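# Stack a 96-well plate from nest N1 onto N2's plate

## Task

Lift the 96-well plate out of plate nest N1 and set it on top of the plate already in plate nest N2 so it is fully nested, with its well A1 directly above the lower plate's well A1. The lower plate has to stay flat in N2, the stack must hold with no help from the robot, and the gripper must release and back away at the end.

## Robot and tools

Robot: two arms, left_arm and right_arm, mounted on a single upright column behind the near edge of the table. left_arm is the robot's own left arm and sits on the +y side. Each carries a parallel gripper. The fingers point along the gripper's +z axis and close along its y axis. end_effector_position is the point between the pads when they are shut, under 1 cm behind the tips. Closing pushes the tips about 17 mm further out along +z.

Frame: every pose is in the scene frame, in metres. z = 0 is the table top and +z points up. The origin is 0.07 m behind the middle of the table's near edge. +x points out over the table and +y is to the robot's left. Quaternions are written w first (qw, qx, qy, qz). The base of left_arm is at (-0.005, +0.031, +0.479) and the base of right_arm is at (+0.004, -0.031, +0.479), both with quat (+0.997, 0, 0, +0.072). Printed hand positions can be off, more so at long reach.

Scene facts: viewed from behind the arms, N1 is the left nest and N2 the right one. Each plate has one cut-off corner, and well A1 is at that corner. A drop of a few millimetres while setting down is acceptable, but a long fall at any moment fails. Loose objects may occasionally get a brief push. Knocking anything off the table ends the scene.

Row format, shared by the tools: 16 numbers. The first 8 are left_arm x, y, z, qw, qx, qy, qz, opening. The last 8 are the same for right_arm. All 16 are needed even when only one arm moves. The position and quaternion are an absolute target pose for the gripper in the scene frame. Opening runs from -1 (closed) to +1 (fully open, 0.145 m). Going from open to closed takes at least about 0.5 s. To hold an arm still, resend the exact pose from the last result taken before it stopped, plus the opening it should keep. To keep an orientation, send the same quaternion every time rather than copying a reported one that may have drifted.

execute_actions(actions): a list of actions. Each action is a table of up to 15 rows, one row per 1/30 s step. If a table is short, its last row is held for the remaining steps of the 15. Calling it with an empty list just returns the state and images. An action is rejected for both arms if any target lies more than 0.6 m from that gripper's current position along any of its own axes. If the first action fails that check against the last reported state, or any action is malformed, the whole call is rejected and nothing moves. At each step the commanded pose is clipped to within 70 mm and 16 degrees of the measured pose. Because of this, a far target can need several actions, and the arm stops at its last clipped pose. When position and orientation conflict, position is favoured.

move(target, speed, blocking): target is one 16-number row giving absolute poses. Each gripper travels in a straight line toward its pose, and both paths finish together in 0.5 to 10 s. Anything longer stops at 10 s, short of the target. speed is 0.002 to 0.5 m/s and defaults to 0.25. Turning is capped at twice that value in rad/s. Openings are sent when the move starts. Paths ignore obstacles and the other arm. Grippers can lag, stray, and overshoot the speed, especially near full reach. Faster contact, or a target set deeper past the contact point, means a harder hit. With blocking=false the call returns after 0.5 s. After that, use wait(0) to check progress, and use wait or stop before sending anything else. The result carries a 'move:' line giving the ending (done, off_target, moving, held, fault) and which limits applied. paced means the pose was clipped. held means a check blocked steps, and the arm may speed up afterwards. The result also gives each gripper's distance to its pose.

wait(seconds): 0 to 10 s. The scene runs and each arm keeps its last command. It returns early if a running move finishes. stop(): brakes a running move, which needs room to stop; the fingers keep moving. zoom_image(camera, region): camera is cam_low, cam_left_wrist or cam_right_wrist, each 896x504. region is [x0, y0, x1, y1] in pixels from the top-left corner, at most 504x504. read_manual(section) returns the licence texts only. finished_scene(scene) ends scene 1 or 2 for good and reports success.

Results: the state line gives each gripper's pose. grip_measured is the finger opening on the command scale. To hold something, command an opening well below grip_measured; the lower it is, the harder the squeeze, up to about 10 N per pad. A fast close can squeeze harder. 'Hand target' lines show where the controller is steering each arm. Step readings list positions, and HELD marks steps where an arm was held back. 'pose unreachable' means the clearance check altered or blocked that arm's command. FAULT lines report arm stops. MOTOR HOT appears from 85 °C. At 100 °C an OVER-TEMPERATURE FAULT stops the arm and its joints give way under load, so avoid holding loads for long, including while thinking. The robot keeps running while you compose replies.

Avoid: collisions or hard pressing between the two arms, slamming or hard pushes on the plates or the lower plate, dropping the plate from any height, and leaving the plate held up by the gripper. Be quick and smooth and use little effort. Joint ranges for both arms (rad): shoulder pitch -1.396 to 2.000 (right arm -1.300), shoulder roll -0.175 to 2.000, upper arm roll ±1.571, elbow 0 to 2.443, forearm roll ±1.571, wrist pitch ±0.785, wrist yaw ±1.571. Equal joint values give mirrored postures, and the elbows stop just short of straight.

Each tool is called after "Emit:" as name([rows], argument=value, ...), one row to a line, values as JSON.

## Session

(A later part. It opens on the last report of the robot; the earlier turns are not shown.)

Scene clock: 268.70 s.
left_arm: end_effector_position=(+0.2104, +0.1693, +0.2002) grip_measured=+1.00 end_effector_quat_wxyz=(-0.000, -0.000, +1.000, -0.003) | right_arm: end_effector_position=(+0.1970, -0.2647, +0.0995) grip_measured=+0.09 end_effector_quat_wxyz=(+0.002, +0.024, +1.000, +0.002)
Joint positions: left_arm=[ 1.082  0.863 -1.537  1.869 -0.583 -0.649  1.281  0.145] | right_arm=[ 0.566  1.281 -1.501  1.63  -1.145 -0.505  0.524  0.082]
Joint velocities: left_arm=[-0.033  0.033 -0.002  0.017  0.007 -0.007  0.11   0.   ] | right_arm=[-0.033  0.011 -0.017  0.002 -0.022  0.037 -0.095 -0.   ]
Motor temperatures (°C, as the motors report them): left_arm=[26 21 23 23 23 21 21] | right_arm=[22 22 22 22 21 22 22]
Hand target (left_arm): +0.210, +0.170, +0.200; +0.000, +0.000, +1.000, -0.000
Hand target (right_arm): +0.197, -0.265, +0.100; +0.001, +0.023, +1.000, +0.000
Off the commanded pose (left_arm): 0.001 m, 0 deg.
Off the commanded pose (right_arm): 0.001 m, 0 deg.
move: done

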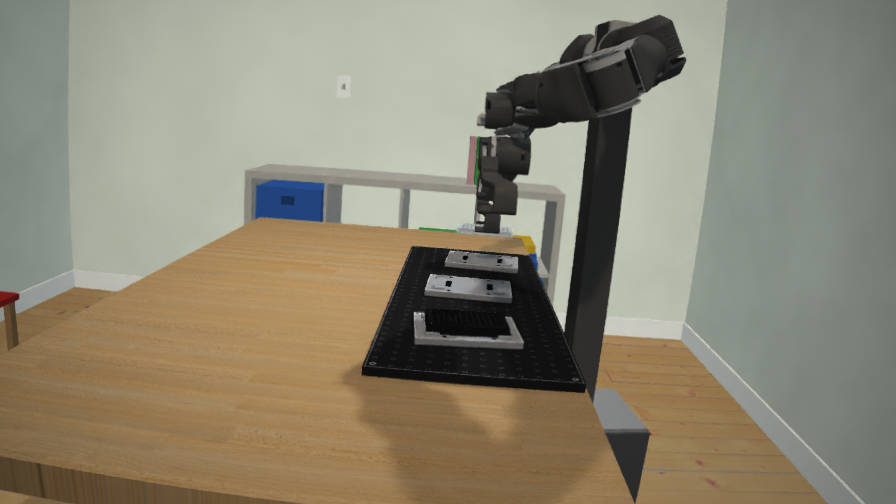

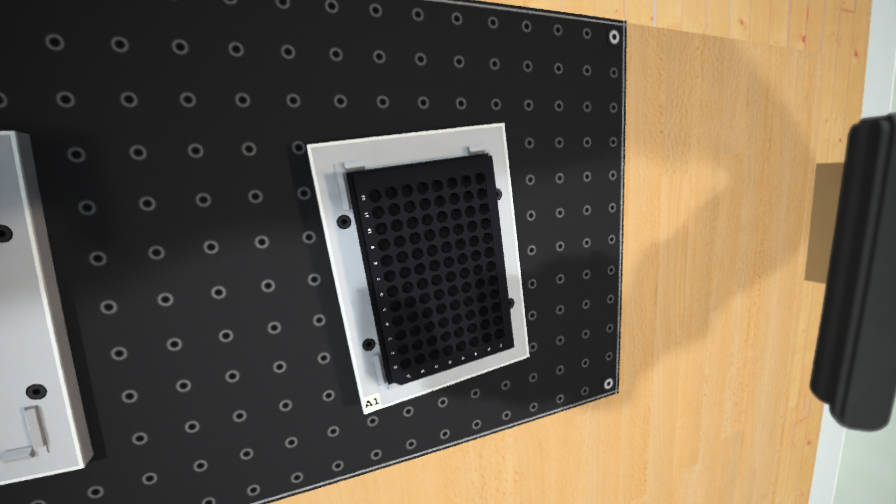

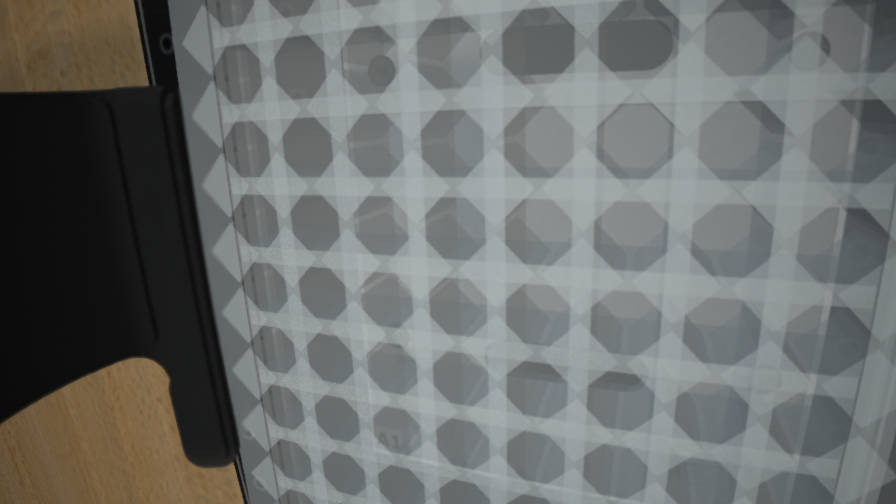

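Emit:
move(target=[0.2,0.17,0.2,0,0,0.9239,-0.3827,1.0,0.24,-0.02,0.10,0,0.0218,0.9998,0,-0.3], speed=0.1)

Scene clock: 368.93 s.
left_arm: end_effector_position=(+0.2019, +0.1700, +0.2013) grip_measured=+1.00 end_effector_quat_wxyz=(+0.057, -0.010, +0.924, -0.379) | right_arm: end_effector_position=(+0.2431, -0.0177, +0.0972) grip_measured=+0.09 end_effector_quat_wxyz=(+0.004, +0.022, +1.000, +0.005)
Joint positions: left_arm=[ 0.925  1.179 -1.555  1.671 -1.177 -0.77  -0.169  0.145] | right_arm=[ 0.775  0.381 -1.499  1.383 -0.81  -0.261  1.203  0.082]
Joint velocities: left_arm=[-0.055  0.011  0.022 -0.007  0.037  0.007 -0.066  0.   ] | right_arm=[ 0.077 -0.055 -0.022  0.007 -0.051  0.007 -0.037 -0.   ]
Motor temperatures (°C, as the motors report them): left_arm=[26 21 23 23 23 21 21] | right_arm=[22 22 23 22 21 22 22]
Hand target (left_arm): +0.200, +0.170, +0.200; +0.053, -0.011, +0.923, -0.380
Hand target (right_arm): +0.244, -0.019, +0.097; +0.005, +0.025, +1.000, +0.002
Off the commanded pose (left_arm): 0.002 m, 7 deg.
Off the commanded pose (right_arm): 0.005 m, 1 deg.
joint sent to its limit (left arm) — the command would take joint 3 (upper arm roll) past its lower limit and joint 6 (wrist pitch) past its lower limit, so those joints were sent only as far as their limits.
move: off_target (left_arm, right_arm)

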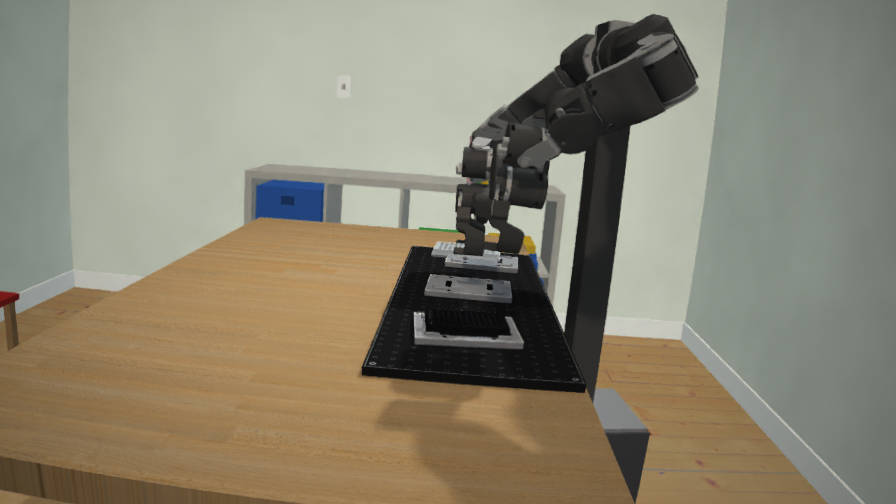

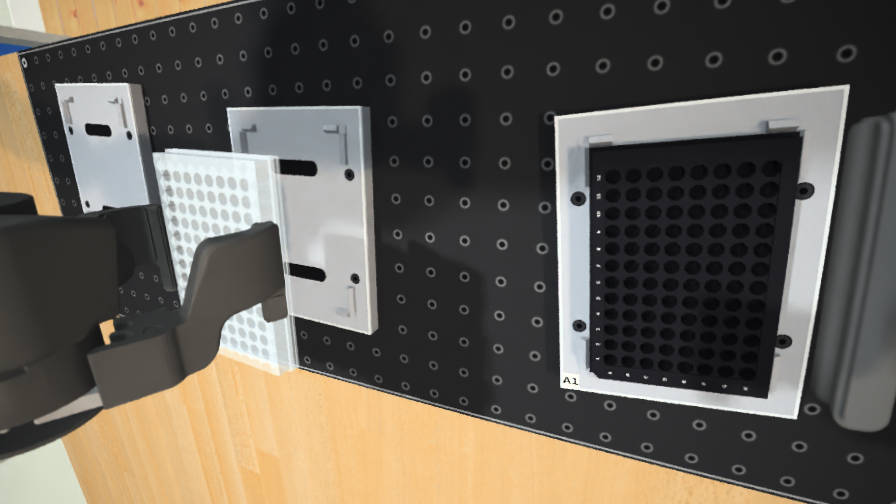

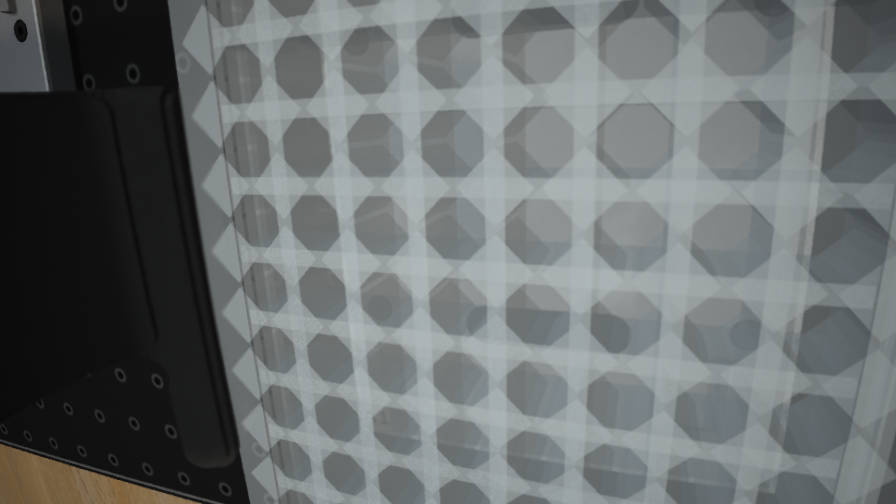

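Emit:
zoom_image(camera="cam_left_wrist", region=[100, 80, 420, 400])

Emit:
execute_actions([
  [[0.2019,0.17,0.2013,0.057,-0.010,0.924,-0.379,1.0,0.24,-0.02,0.10,0,0.0218,0.9998,0,-0.3]],
])

Region (100, 80, 420, 400) of cam_left_wrist's 896x504 image, scaled by 1.575, with more detail than that image has.

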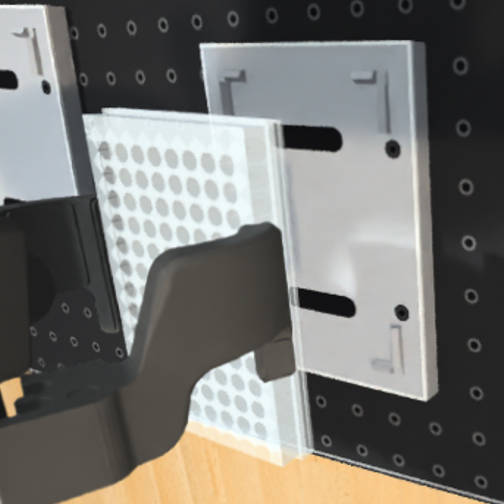

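Scene clock: 418.53 s.
left_arm: end_effector_position=(+0.2019, +0.1700, +0.2013) grip_measured=+1.00 end_effector_quat_wxyz=(+0.057, -0.010, +0.924, -0.379) | right_arm: end_effector_position=(+0.2392, -0.0192, +0.0997) grip_measured=+0.09 end_effector_quat_wxyz=(-0.001, +0.020, +1.000, +0.003)
Joint positions: left_arm=[ 0.925  1.179 -1.555  1.671 -1.177 -0.77  -0.17   0.145] | right_arm=[ 0.775  0.39  -1.499  1.407 -0.799 -0.259  1.222  0.082]
Joint velocities: left_arm=[-0.055  0.011 -0.017 -0.012  0.066 -0.007 -0.037 -0.   ] | right_arm=[ 0.099 -0.077  0.007 -0.002 -0.037 -0.022 -0.037 -0.   ]
Motor temperatures (°C, as the motors report them): left_arm=[26 21 23 23 23 21 22] | right_arm=[24 22 23 22 21 22 22]
Hand target (left_arm): +0.202, +0.170, +0.201; +0.057, -0.010, +0.924, -0.379
Hand target (right_arm): +0.240, -0.020, +0.100; -0.000, +0.022, +1.000, +0.000
Off the commanded pose (left_arm): 0.000 m, 0 deg.
Off the commanded pose (right_arm): 0.001 m, 0 deg.
Step readings (end_effector_position):
0: left_arm (+0.2019, +0.1700, +0.2013) | right_arm (+0.2431, -0.0177, +0.0972)
1: left_arm (+0.2019, +0.1700, +0.2013) | right_arm (+0.2415, -0.0183, +0.0985)
2: left_arm (+0.2019, +0.1700, +0.2013) | right_arm (+0.2396, -0.0186, +0.0997)
4: left_arm (+0.2019, +0.1700, +0.2013) | right_arm (+0.2392, -0.0190, +0.0997)
8: left_arm (+0.2019, +0.1700, +0.2013) | right_arm (+0.2392, -0.0192, +0.0997)
15: end_effector_position above

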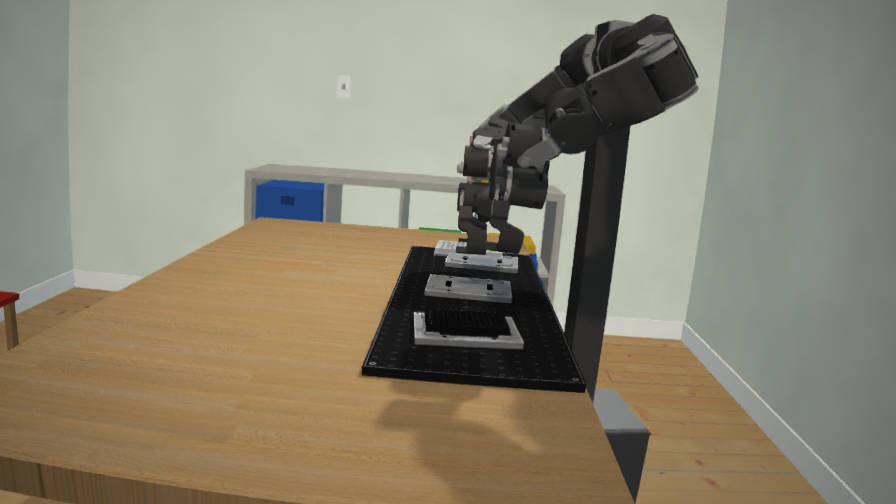

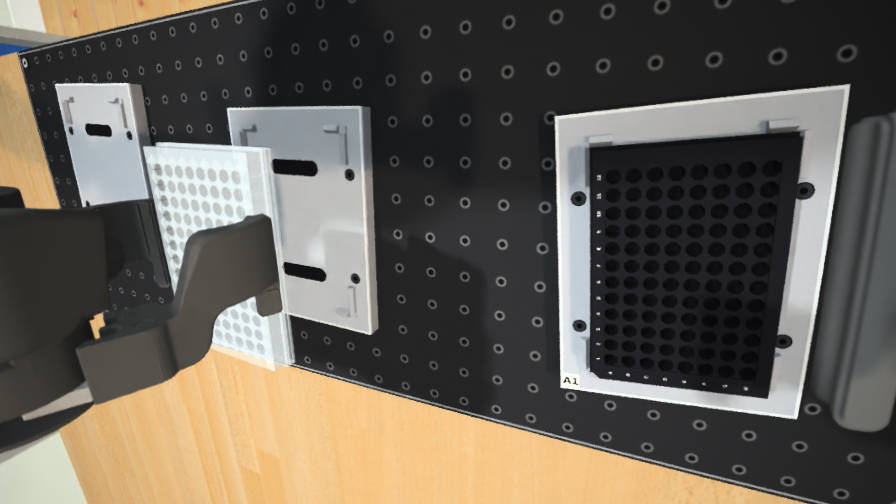

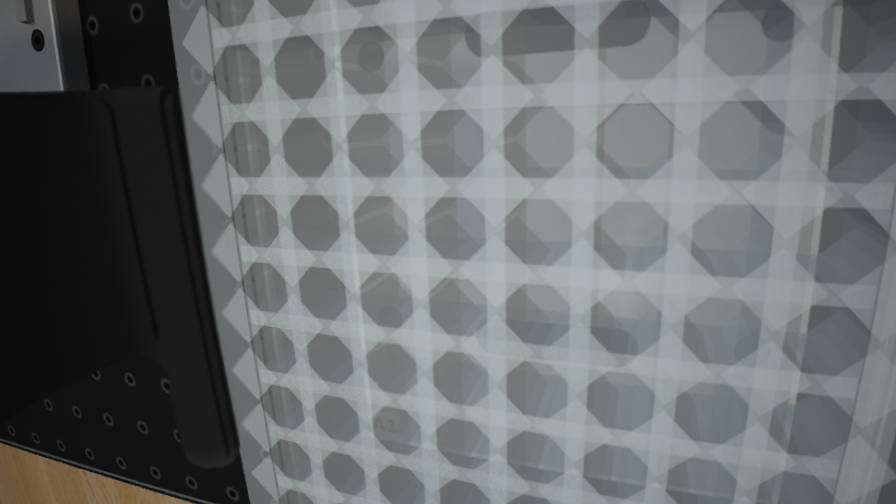

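Emit:
zoom_image(camera="cam_left_wrist", region=[130, 90, 400, 390])

Region (130, 90, 400, 390) of cam_left_wrist's 896x504 image, scaled by 1.680, with more detail than that image has; it fills the left 454 columns of this view, and the rest is white.

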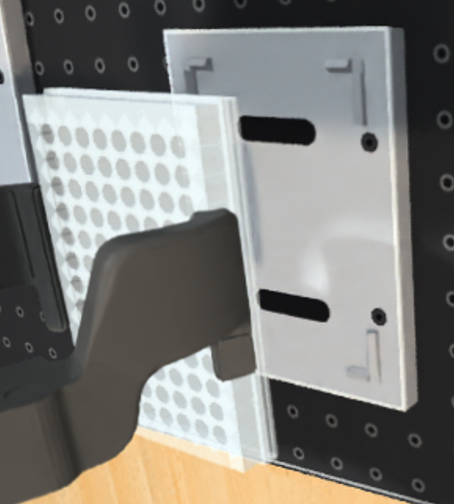

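Emit:
move(target=[0.2019,0.17,0.2013,0.057,-0.010,0.924,-0.379,1.0,0.238,-0.019,0.052,0,0,1,0,-0.3], speed=0.04)

Scene clock: 483.77 s.
left_arm: end_effector_position=(+0.2019, +0.1700, +0.2013) grip_measured=+1.00 end_effector_quat_wxyz=(+0.057, -0.010, +0.924, -0.379) | right_arm: end_effector_position=(+0.2398, -0.0201, +0.0536) grip_measured=+0.09 end_effector_quat_wxyz=(+0.002, +0.000, +1.000, -0.002)
Joint positions: left_arm=[ 0.925  1.179 -1.555  1.671 -1.177 -0.77  -0.17   0.145] | right_arm=[ 0.714  0.298 -1.549  1.164 -0.913 -0.328  1.045  0.082]
Joint velocities: left_arm=[-0.011  0.033  0.002 -0.007 -0.022 -0.007 -0.066 -0.   ] | right_arm=[ 0.033  0.099 -0.007 -0.012 -0.022 -0.022 -0.007 -0.   ]
Motor temperatures (°C, as the motors report them): left_arm=[26 21 23 23 23 21 21] | right_arm=[25 21 23 22 21 22 22]
Hand target (left_arm): +0.202, +0.170, +0.201; +0.057, -0.010, +0.924, -0.379
Hand target (right_arm): +0.238, -0.020, +0.052; -0.000, -0.002, +1.000, -0.001
Off the commanded pose (left_arm): 0.000 m, 0 deg.
Off the commanded pose (right_arm): 0.003 m, 0 deg.
move: done

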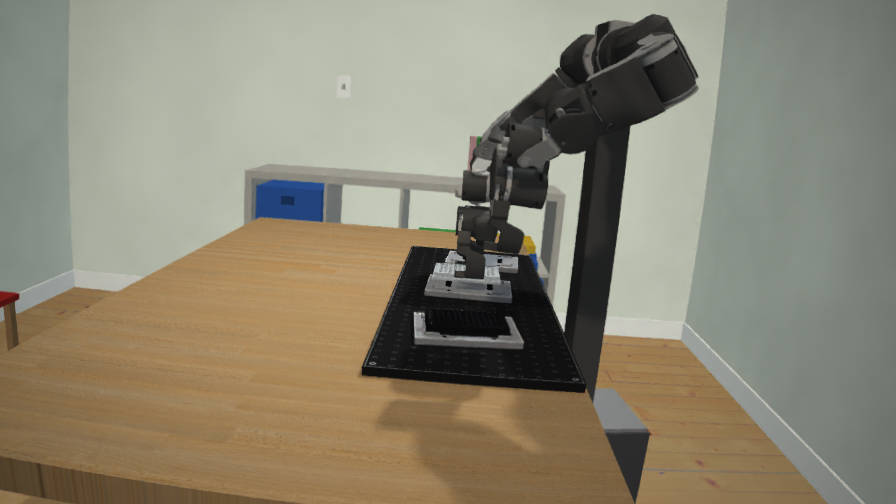

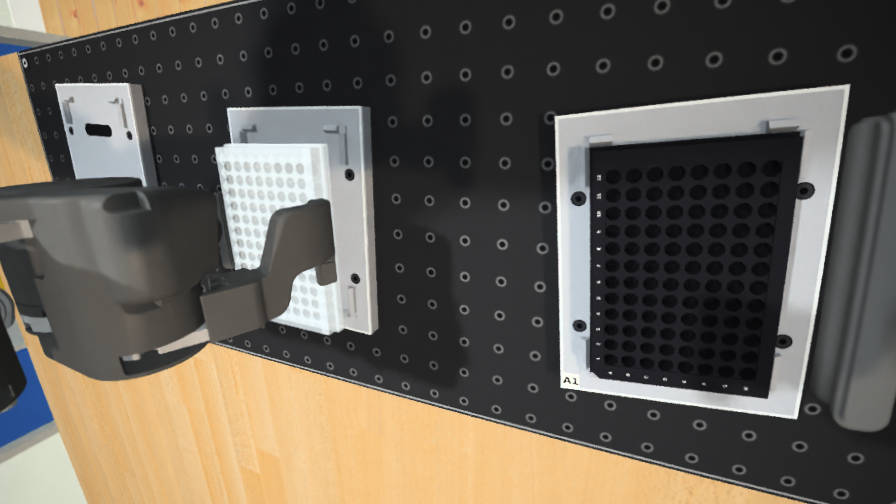

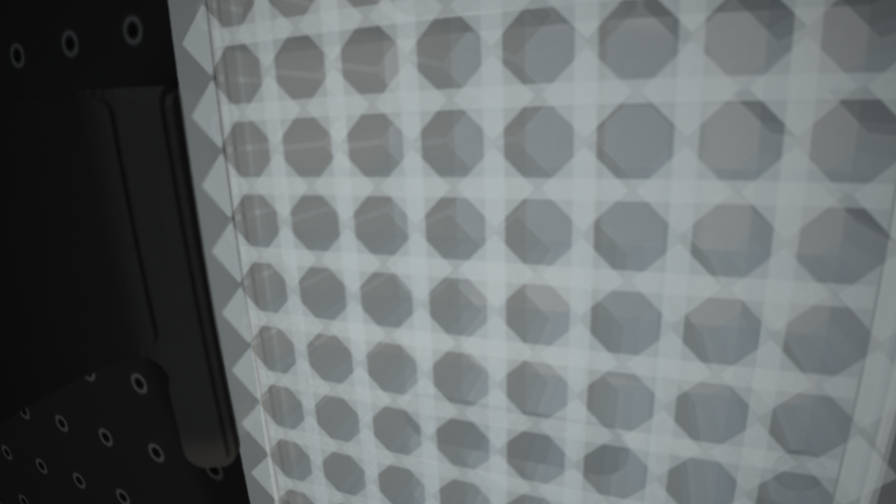

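Emit:
zoom_image(camera="cam_left_wrist", region=[200, 95, 400, 345])

Emit:
zoom_image(camera="cam_low", region=[400, 235, 560, 355])

Region (200, 95, 400, 345) of cam_left_wrist's 896x504 image, scaled by 2.016, with more detail than that image has; it fills the left 403 columns of this view, and the rest is white.

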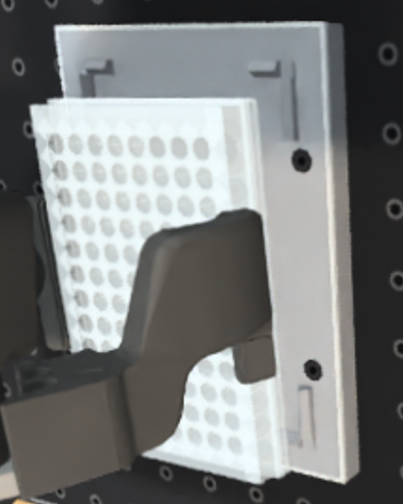

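Region (400, 235, 560, 355) of cam_low's 896x504 image, scaled by 3.150, with more detail than that image has; it fills the top 378 rows of this view, and the rest is white.

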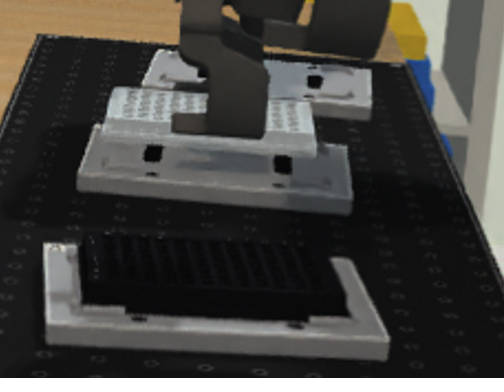

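Emit:
move(target=[0.2019,0.17,0.2013,0.057,-0.010,0.924,-0.379,1.0,0.233,-0.020,0.047,0,0,1,0,-0.3], speed=0.015)

Emit:
zoom_image(camera="cam_left_wrist", region=[200, 95, 400, 345])

Emit:
zoom_image(camera="cam_low", region=[400, 235, 560, 355])

Scene clock: 561.03 s.
left_arm: end_effector_position=(+0.2019, +0.1700, +0.2013) grip_measured=+1.00 end_effector_quat_wxyz=(+0.057, -0.010, +0.924, -0.379) | right_arm: end_effector_position=(+0.2342, -0.0204, +0.0483) grip_measured=+0.09 end_effector_quat_wxyz=(+0.001, -0.001, +1.000, -0.001)
Joint positions: left_arm=[ 0.925  1.179 -1.555  1.671 -1.177 -0.77  -0.17   0.145] | right_arm=[ 0.693  0.295 -1.549  1.159 -0.932 -0.323  1.034  0.082]
Joint velocities: left_arm=[ 0.011 -0.011 -0.002 -0.022 -0.051 -0.022 -0.037  0.   ] | right_arm=[-0.077  0.011 -0.007 -0.002 -0.022  0.081  0.066 -0.   ]
Motor temperatures (°C, as the motors report them): left_arm=[25 21 23 23 23 21 21] | right_arm=[24 21 23 22 21 22 22]
Hand target (left_arm): +0.202, +0.170, +0.201; +0.057, -0.010, +0.924, -0.379
Hand target (right_arm): +0.233, -0.020, +0.047; -0.000, -0.000, +1.000, -0.000
Off the commanded pose (left_arm): 0.000 m, 0 deg.
Off the commanded pose (right_arm): 0.002 m, 0 deg.
move: done

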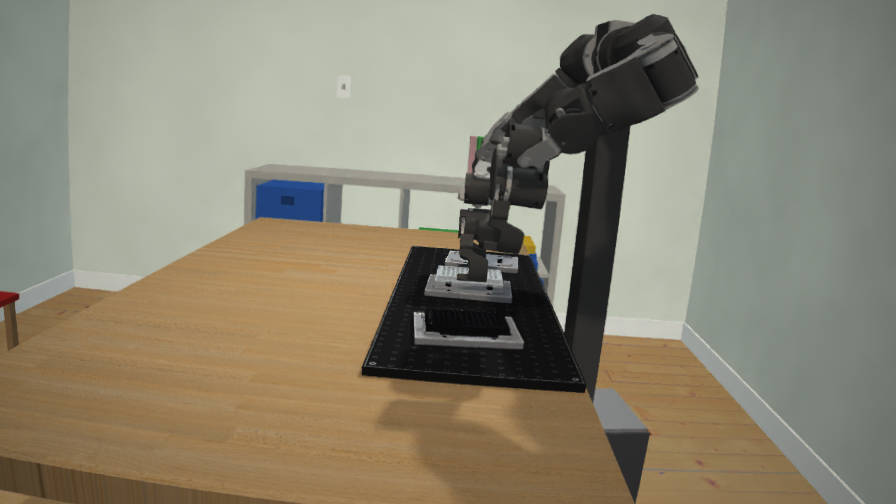

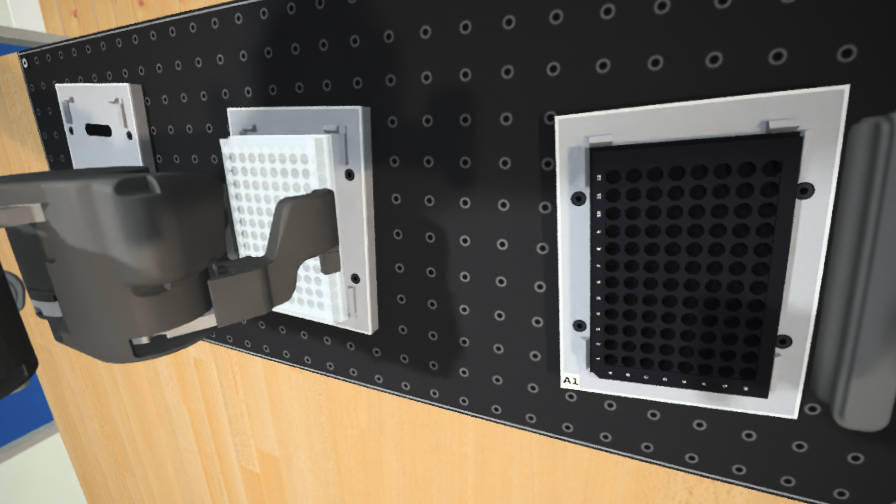

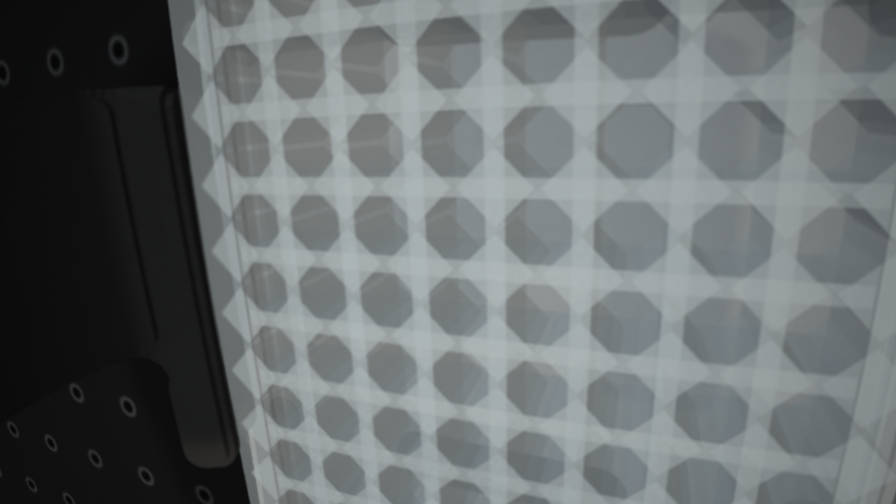

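Region (200, 95, 400, 345) of cam_left_wrist's 896x504 image, scaled by 2.016, with more detail than that image has; it fills the left 403 columns of this view, and the rest is white.

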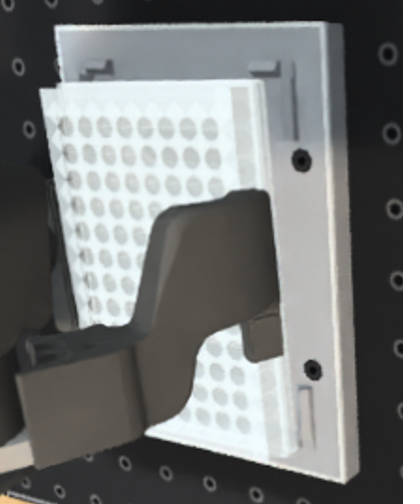

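Region (400, 235, 560, 355) of cam_low's 896x504 image, scaled by 3.150, with more detail than that image has; it fills the top 378 rows of this view, and the rest is white.

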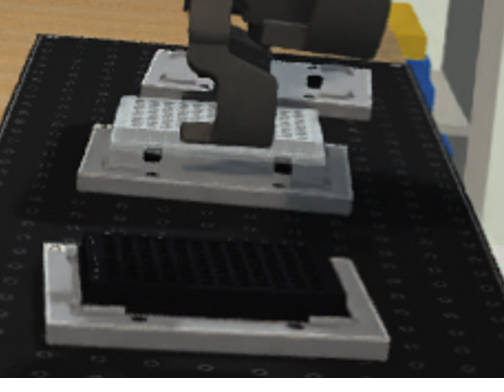

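Emit:
move(target=[0.2019,0.17,0.2013,0.057,-0.010,0.924,-0.379,1.0,0.233,-0.020,0.040,0,0,1,0,-0.3], speed=0.005)

Emit:
zoom_image(camera="cam_left_wrist", region=[200, 95, 400, 345])

Emit:
zoom_image(camera="cam_low", region=[400, 235, 560, 355])

Scene clock: 576.33 s.
left_arm: end_effector_position=(+0.2019, +0.1700, +0.2013) grip_measured=+1.00 end_effector_quat_wxyz=(+0.057, -0.010, +0.924, -0.379) | right_arm: end_effector_position=(+0.2355, -0.0203, +0.0418) grip_measured=+0.09 end_effector_quat_wxyz=(+0.003, +0.002, +1.000, -0.001)
Joint positions: left_arm=[ 0.925  1.179 -1.555  1.671 -1.177 -0.77  -0.17   0.145] | right_arm=[ 0.683  0.278 -1.549  1.115 -0.948 -0.326  1.005  0.082]
Joint velocities: left_arm=[-0.077 -0.033  0.002  0.002 -0.066  0.066 -0.007  0.   ] | right_arm=[-0.011  0.033 -0.017 -0.002  0.007 -0.007 -0.007  0.   ]
Motor temperatures (°C, as the motors report them): left_arm=[25 21 23 23 23 21 21] | right_arm=[24 21 23 22 21 22 22]
Hand target (left_arm): +0.202, +0.170, +0.201; +0.057, -0.010, +0.924, -0.379
Hand target (right_arm): +0.233, -0.020, +0.040; -0.000, -0.000, +1.000, -0.000
Off the commanded pose (left_arm): 0.000 m, 0 deg.
Off the commanded pose (right_arm): 0.003 m, 0 deg.
move: done

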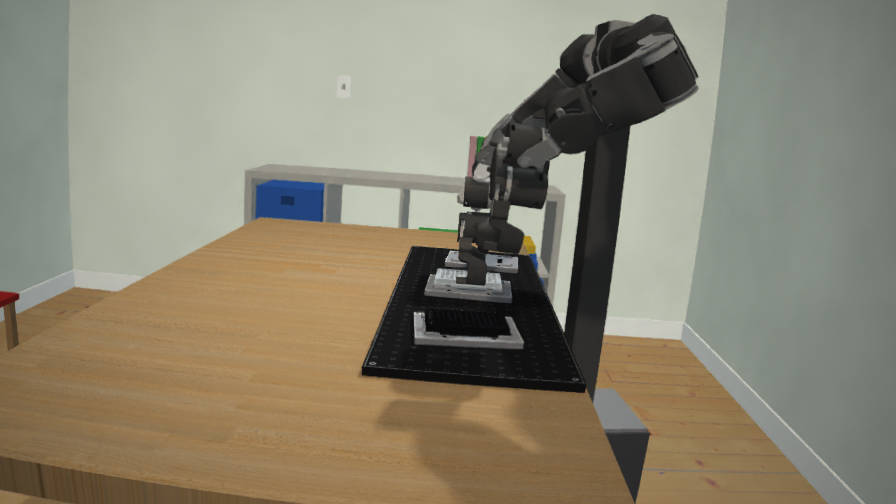

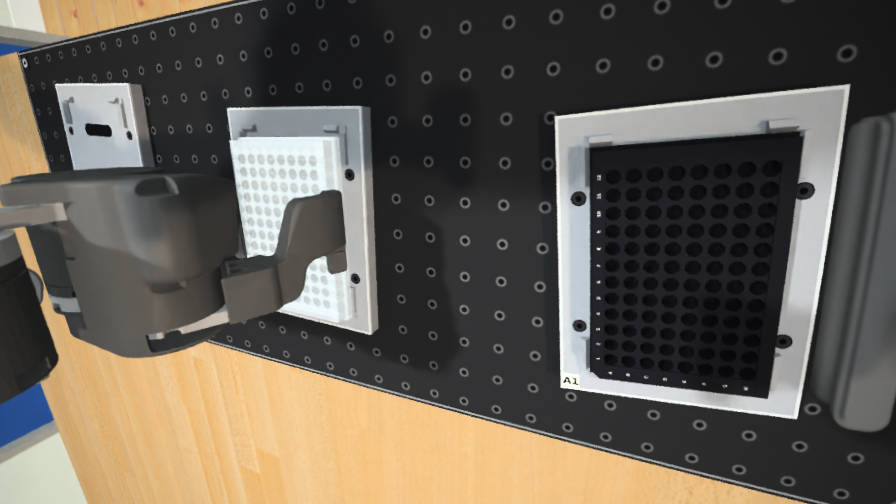

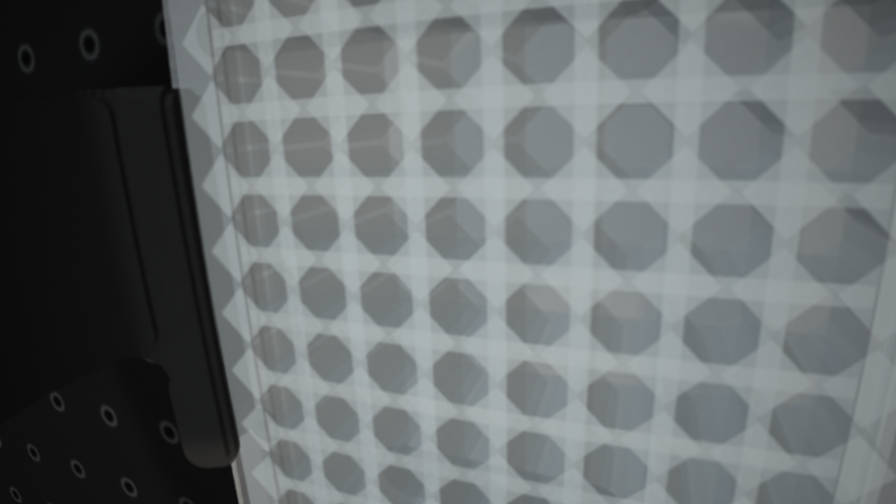

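Region (200, 95, 400, 345) of cam_left_wrist's 896x504 image, scaled by 2.016, with more detail than that image has; it fills the left 403 columns of this view, and the rest is white.

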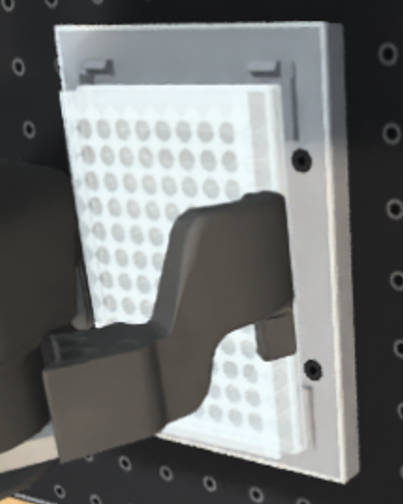

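Region (400, 235, 560, 355) of cam_low's 896x504 image, scaled by 3.150, with more detail than that image has; it fills the top 378 rows of this view, and the rest is white.

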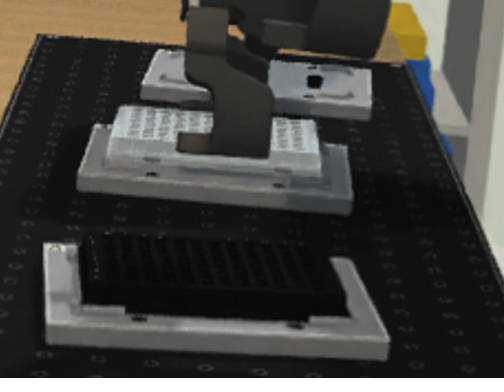

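Emit:
move(target=[0.2019,0.17,0.2013,0.057,-0.010,0.924,-0.379,1.0,0.2300,-0.020,0.041,0,0,1,0,-0.3], speed=0.004)

Emit:
zoom_image(camera="cam_left_wrist", region=[200, 95, 400, 345])

Scene clock: 590.07 s.
left_arm: end_effector_position=(+0.2019, +0.1700, +0.2013) grip_measured=+1.00 end_effector_quat_wxyz=(+0.057, -0.010, +0.924, -0.379) | right_arm: end_effector_position=(+0.2323, -0.0182, +0.0424) grip_measured=+0.09 end_effector_quat_wxyz=(+0.001, +0.001, +1.000, +0.004)
Joint positions: left_arm=[ 0.925  1.179 -1.555  1.671 -1.177 -0.77  -0.17   0.145] | right_arm=[ 0.678  0.281 -1.549  1.13  -0.949 -0.32   1.005  0.082]
Joint velocities: left_arm=[-0.011 -0.055  0.002  0.012 -0.081  0.007  0.022  0.   ] | right_arm=[-0.033  0.011 -0.007 -0.002  0.051 -0.007 -0.007 -0.   ]
Motor temperatures (°C, as the motors report them): left_arm=[25 21 23 23 23 21 21] | right_arm=[24 21 23 22 21 22 22]
Hand target (left_arm): +0.202, +0.170, +0.201; +0.057, -0.010, +0.924, -0.379
Hand target (right_arm): +0.230, -0.020, +0.041; +0.000, -0.000, +1.000, +0.000
Off the commanded pose (left_arm): 0.000 m, 0 deg.
Off the commanded pose (right_arm): 0.003 m, 0 deg.
move: done

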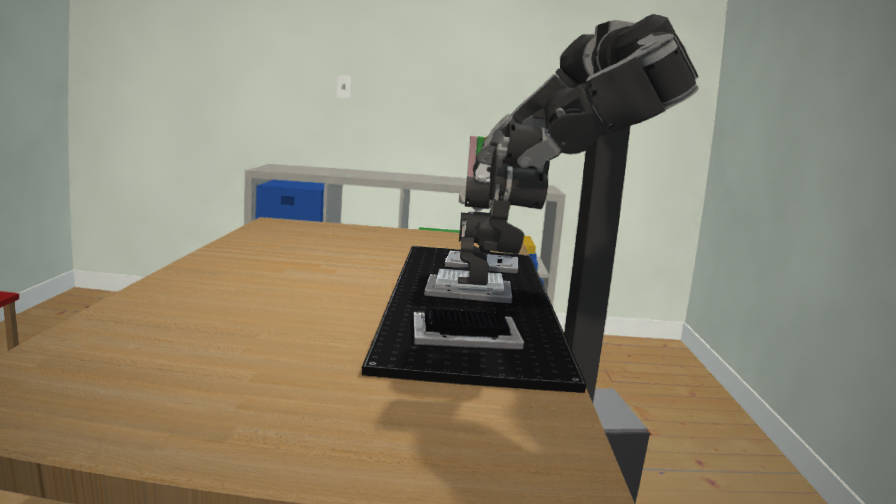

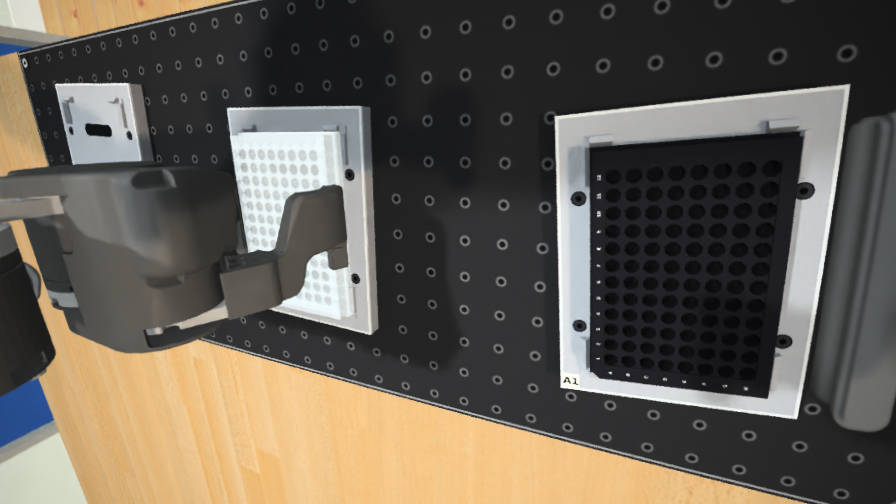

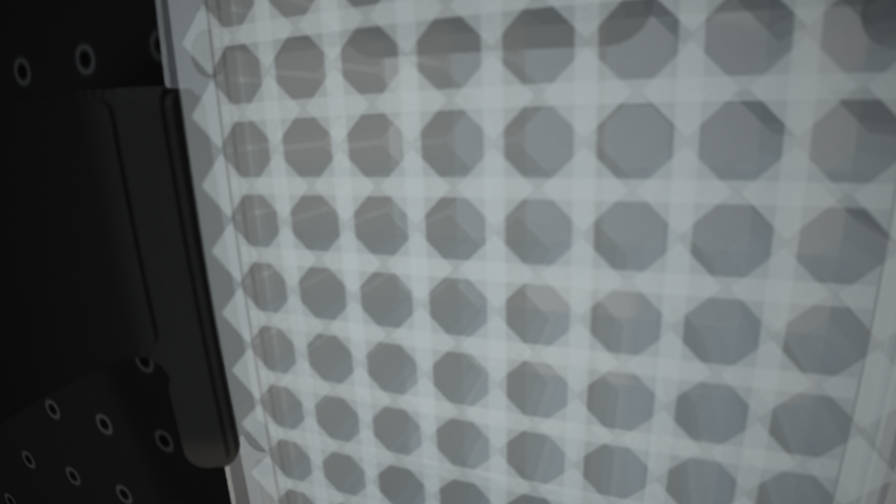

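Region (200, 95, 400, 345) of cam_left_wrist's 896x504 image, scaled by 2.016, with more detail than that image has; it fills the left 403 columns of this view, and the rest is white.

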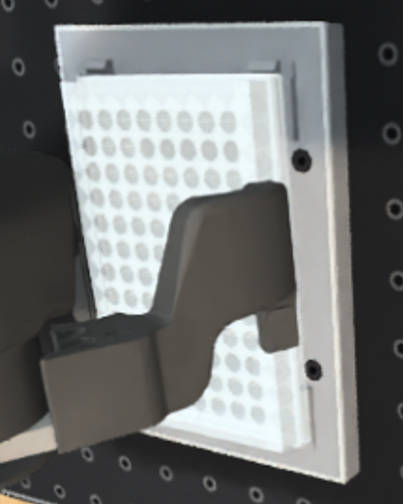

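Emit:
move(target=[0.2019,0.17,0.2013,0.057,-0.010,0.924,-0.379,1.0,0.2315,-0.0225,0.0420,0,0,1,0,-0.3], speed=0.004)

Emit:
zoom_image(camera="cam_left_wrist", region=[200, 95, 400, 345])

Scene clock: 617.53 s.
left_arm: end_effector_position=(+0.2019, +0.1700, +0.2013) grip_measured=+1.00 end_effector_quat_wxyz=(+0.057, -0.010, +0.924, -0.379) | right_arm: end_effector_position=(+0.2327, -0.0214, +0.0425) grip_measured=+0.09 end_effector_quat_wxyz=(+0.002, +0.002, +1.000, +0.002)
Joint positions: left_arm=[ 0.925  1.179 -1.555  1.671 -1.177 -0.77  -0.17   0.145] | right_arm=[ 0.678  0.292 -1.549  1.138 -0.949 -0.32   1.005  0.082]
Joint velocities: left_arm=[ 0.011  0.033 -0.007 -0.027 -0.037  0.037  0.051  0.   ] | right_arm=[-0.055  0.077 -0.017 -0.017  0.007  0.051 -0.051  0.   ]
Motor temperatures (°C, as the motors report them): left_arm=[25 21 24 23 23 21 21] | right_arm=[24 21 22 23 21 22 22]
Hand target (left_arm): +0.202, +0.170, +0.201; +0.057, -0.010, +0.924, -0.379
Hand target (right_arm): +0.231, -0.022, +0.042; -0.000, -0.000, +1.000, +0.000
Off the commanded pose (left_arm): 0.000 m, 0 deg.
Off the commanded pose (right_arm): 0.002 m, 0 deg.
move: done

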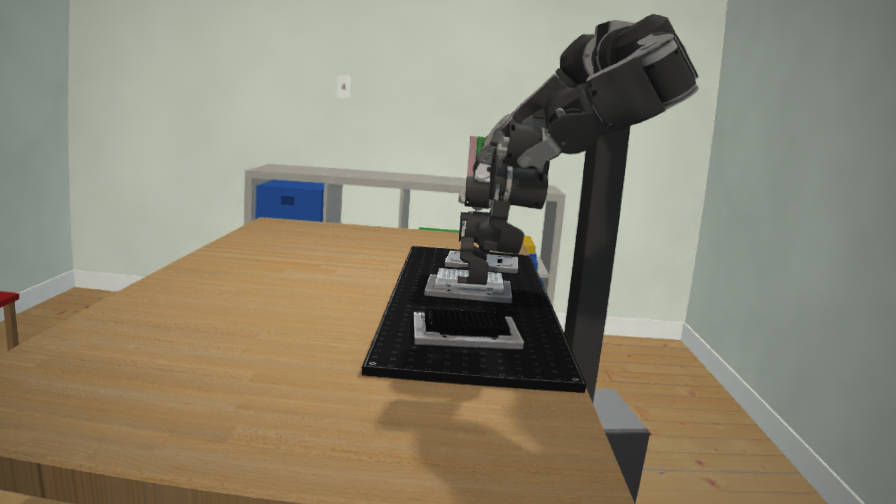

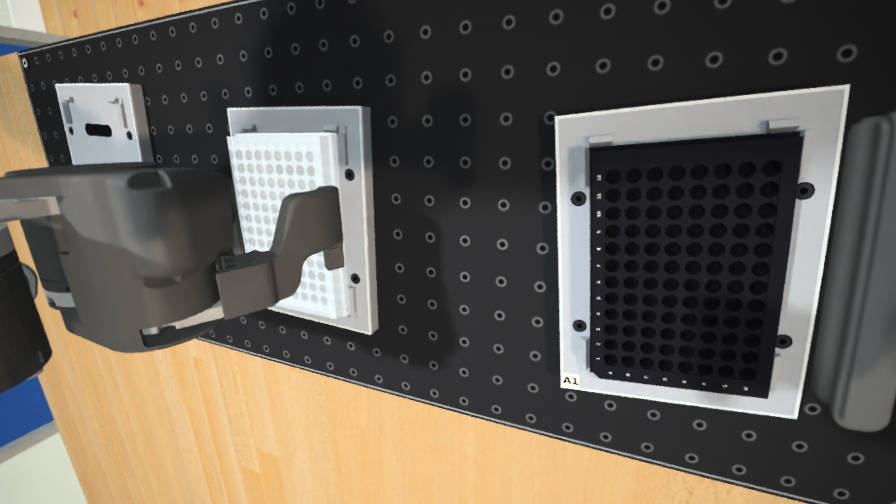

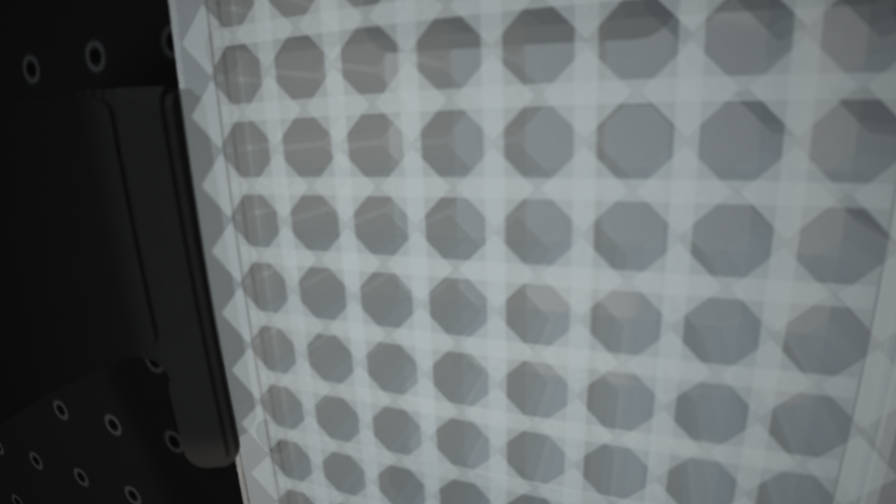

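Region (200, 95, 400, 345) of cam_left_wrist's 896x504 image, scaled by 2.016, with more detail than that image has; it fills the left 403 columns of this view, and the rest is white.

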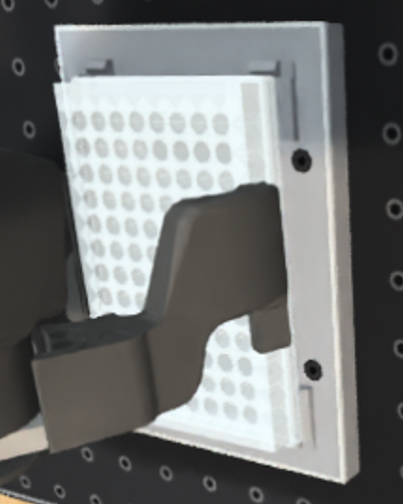

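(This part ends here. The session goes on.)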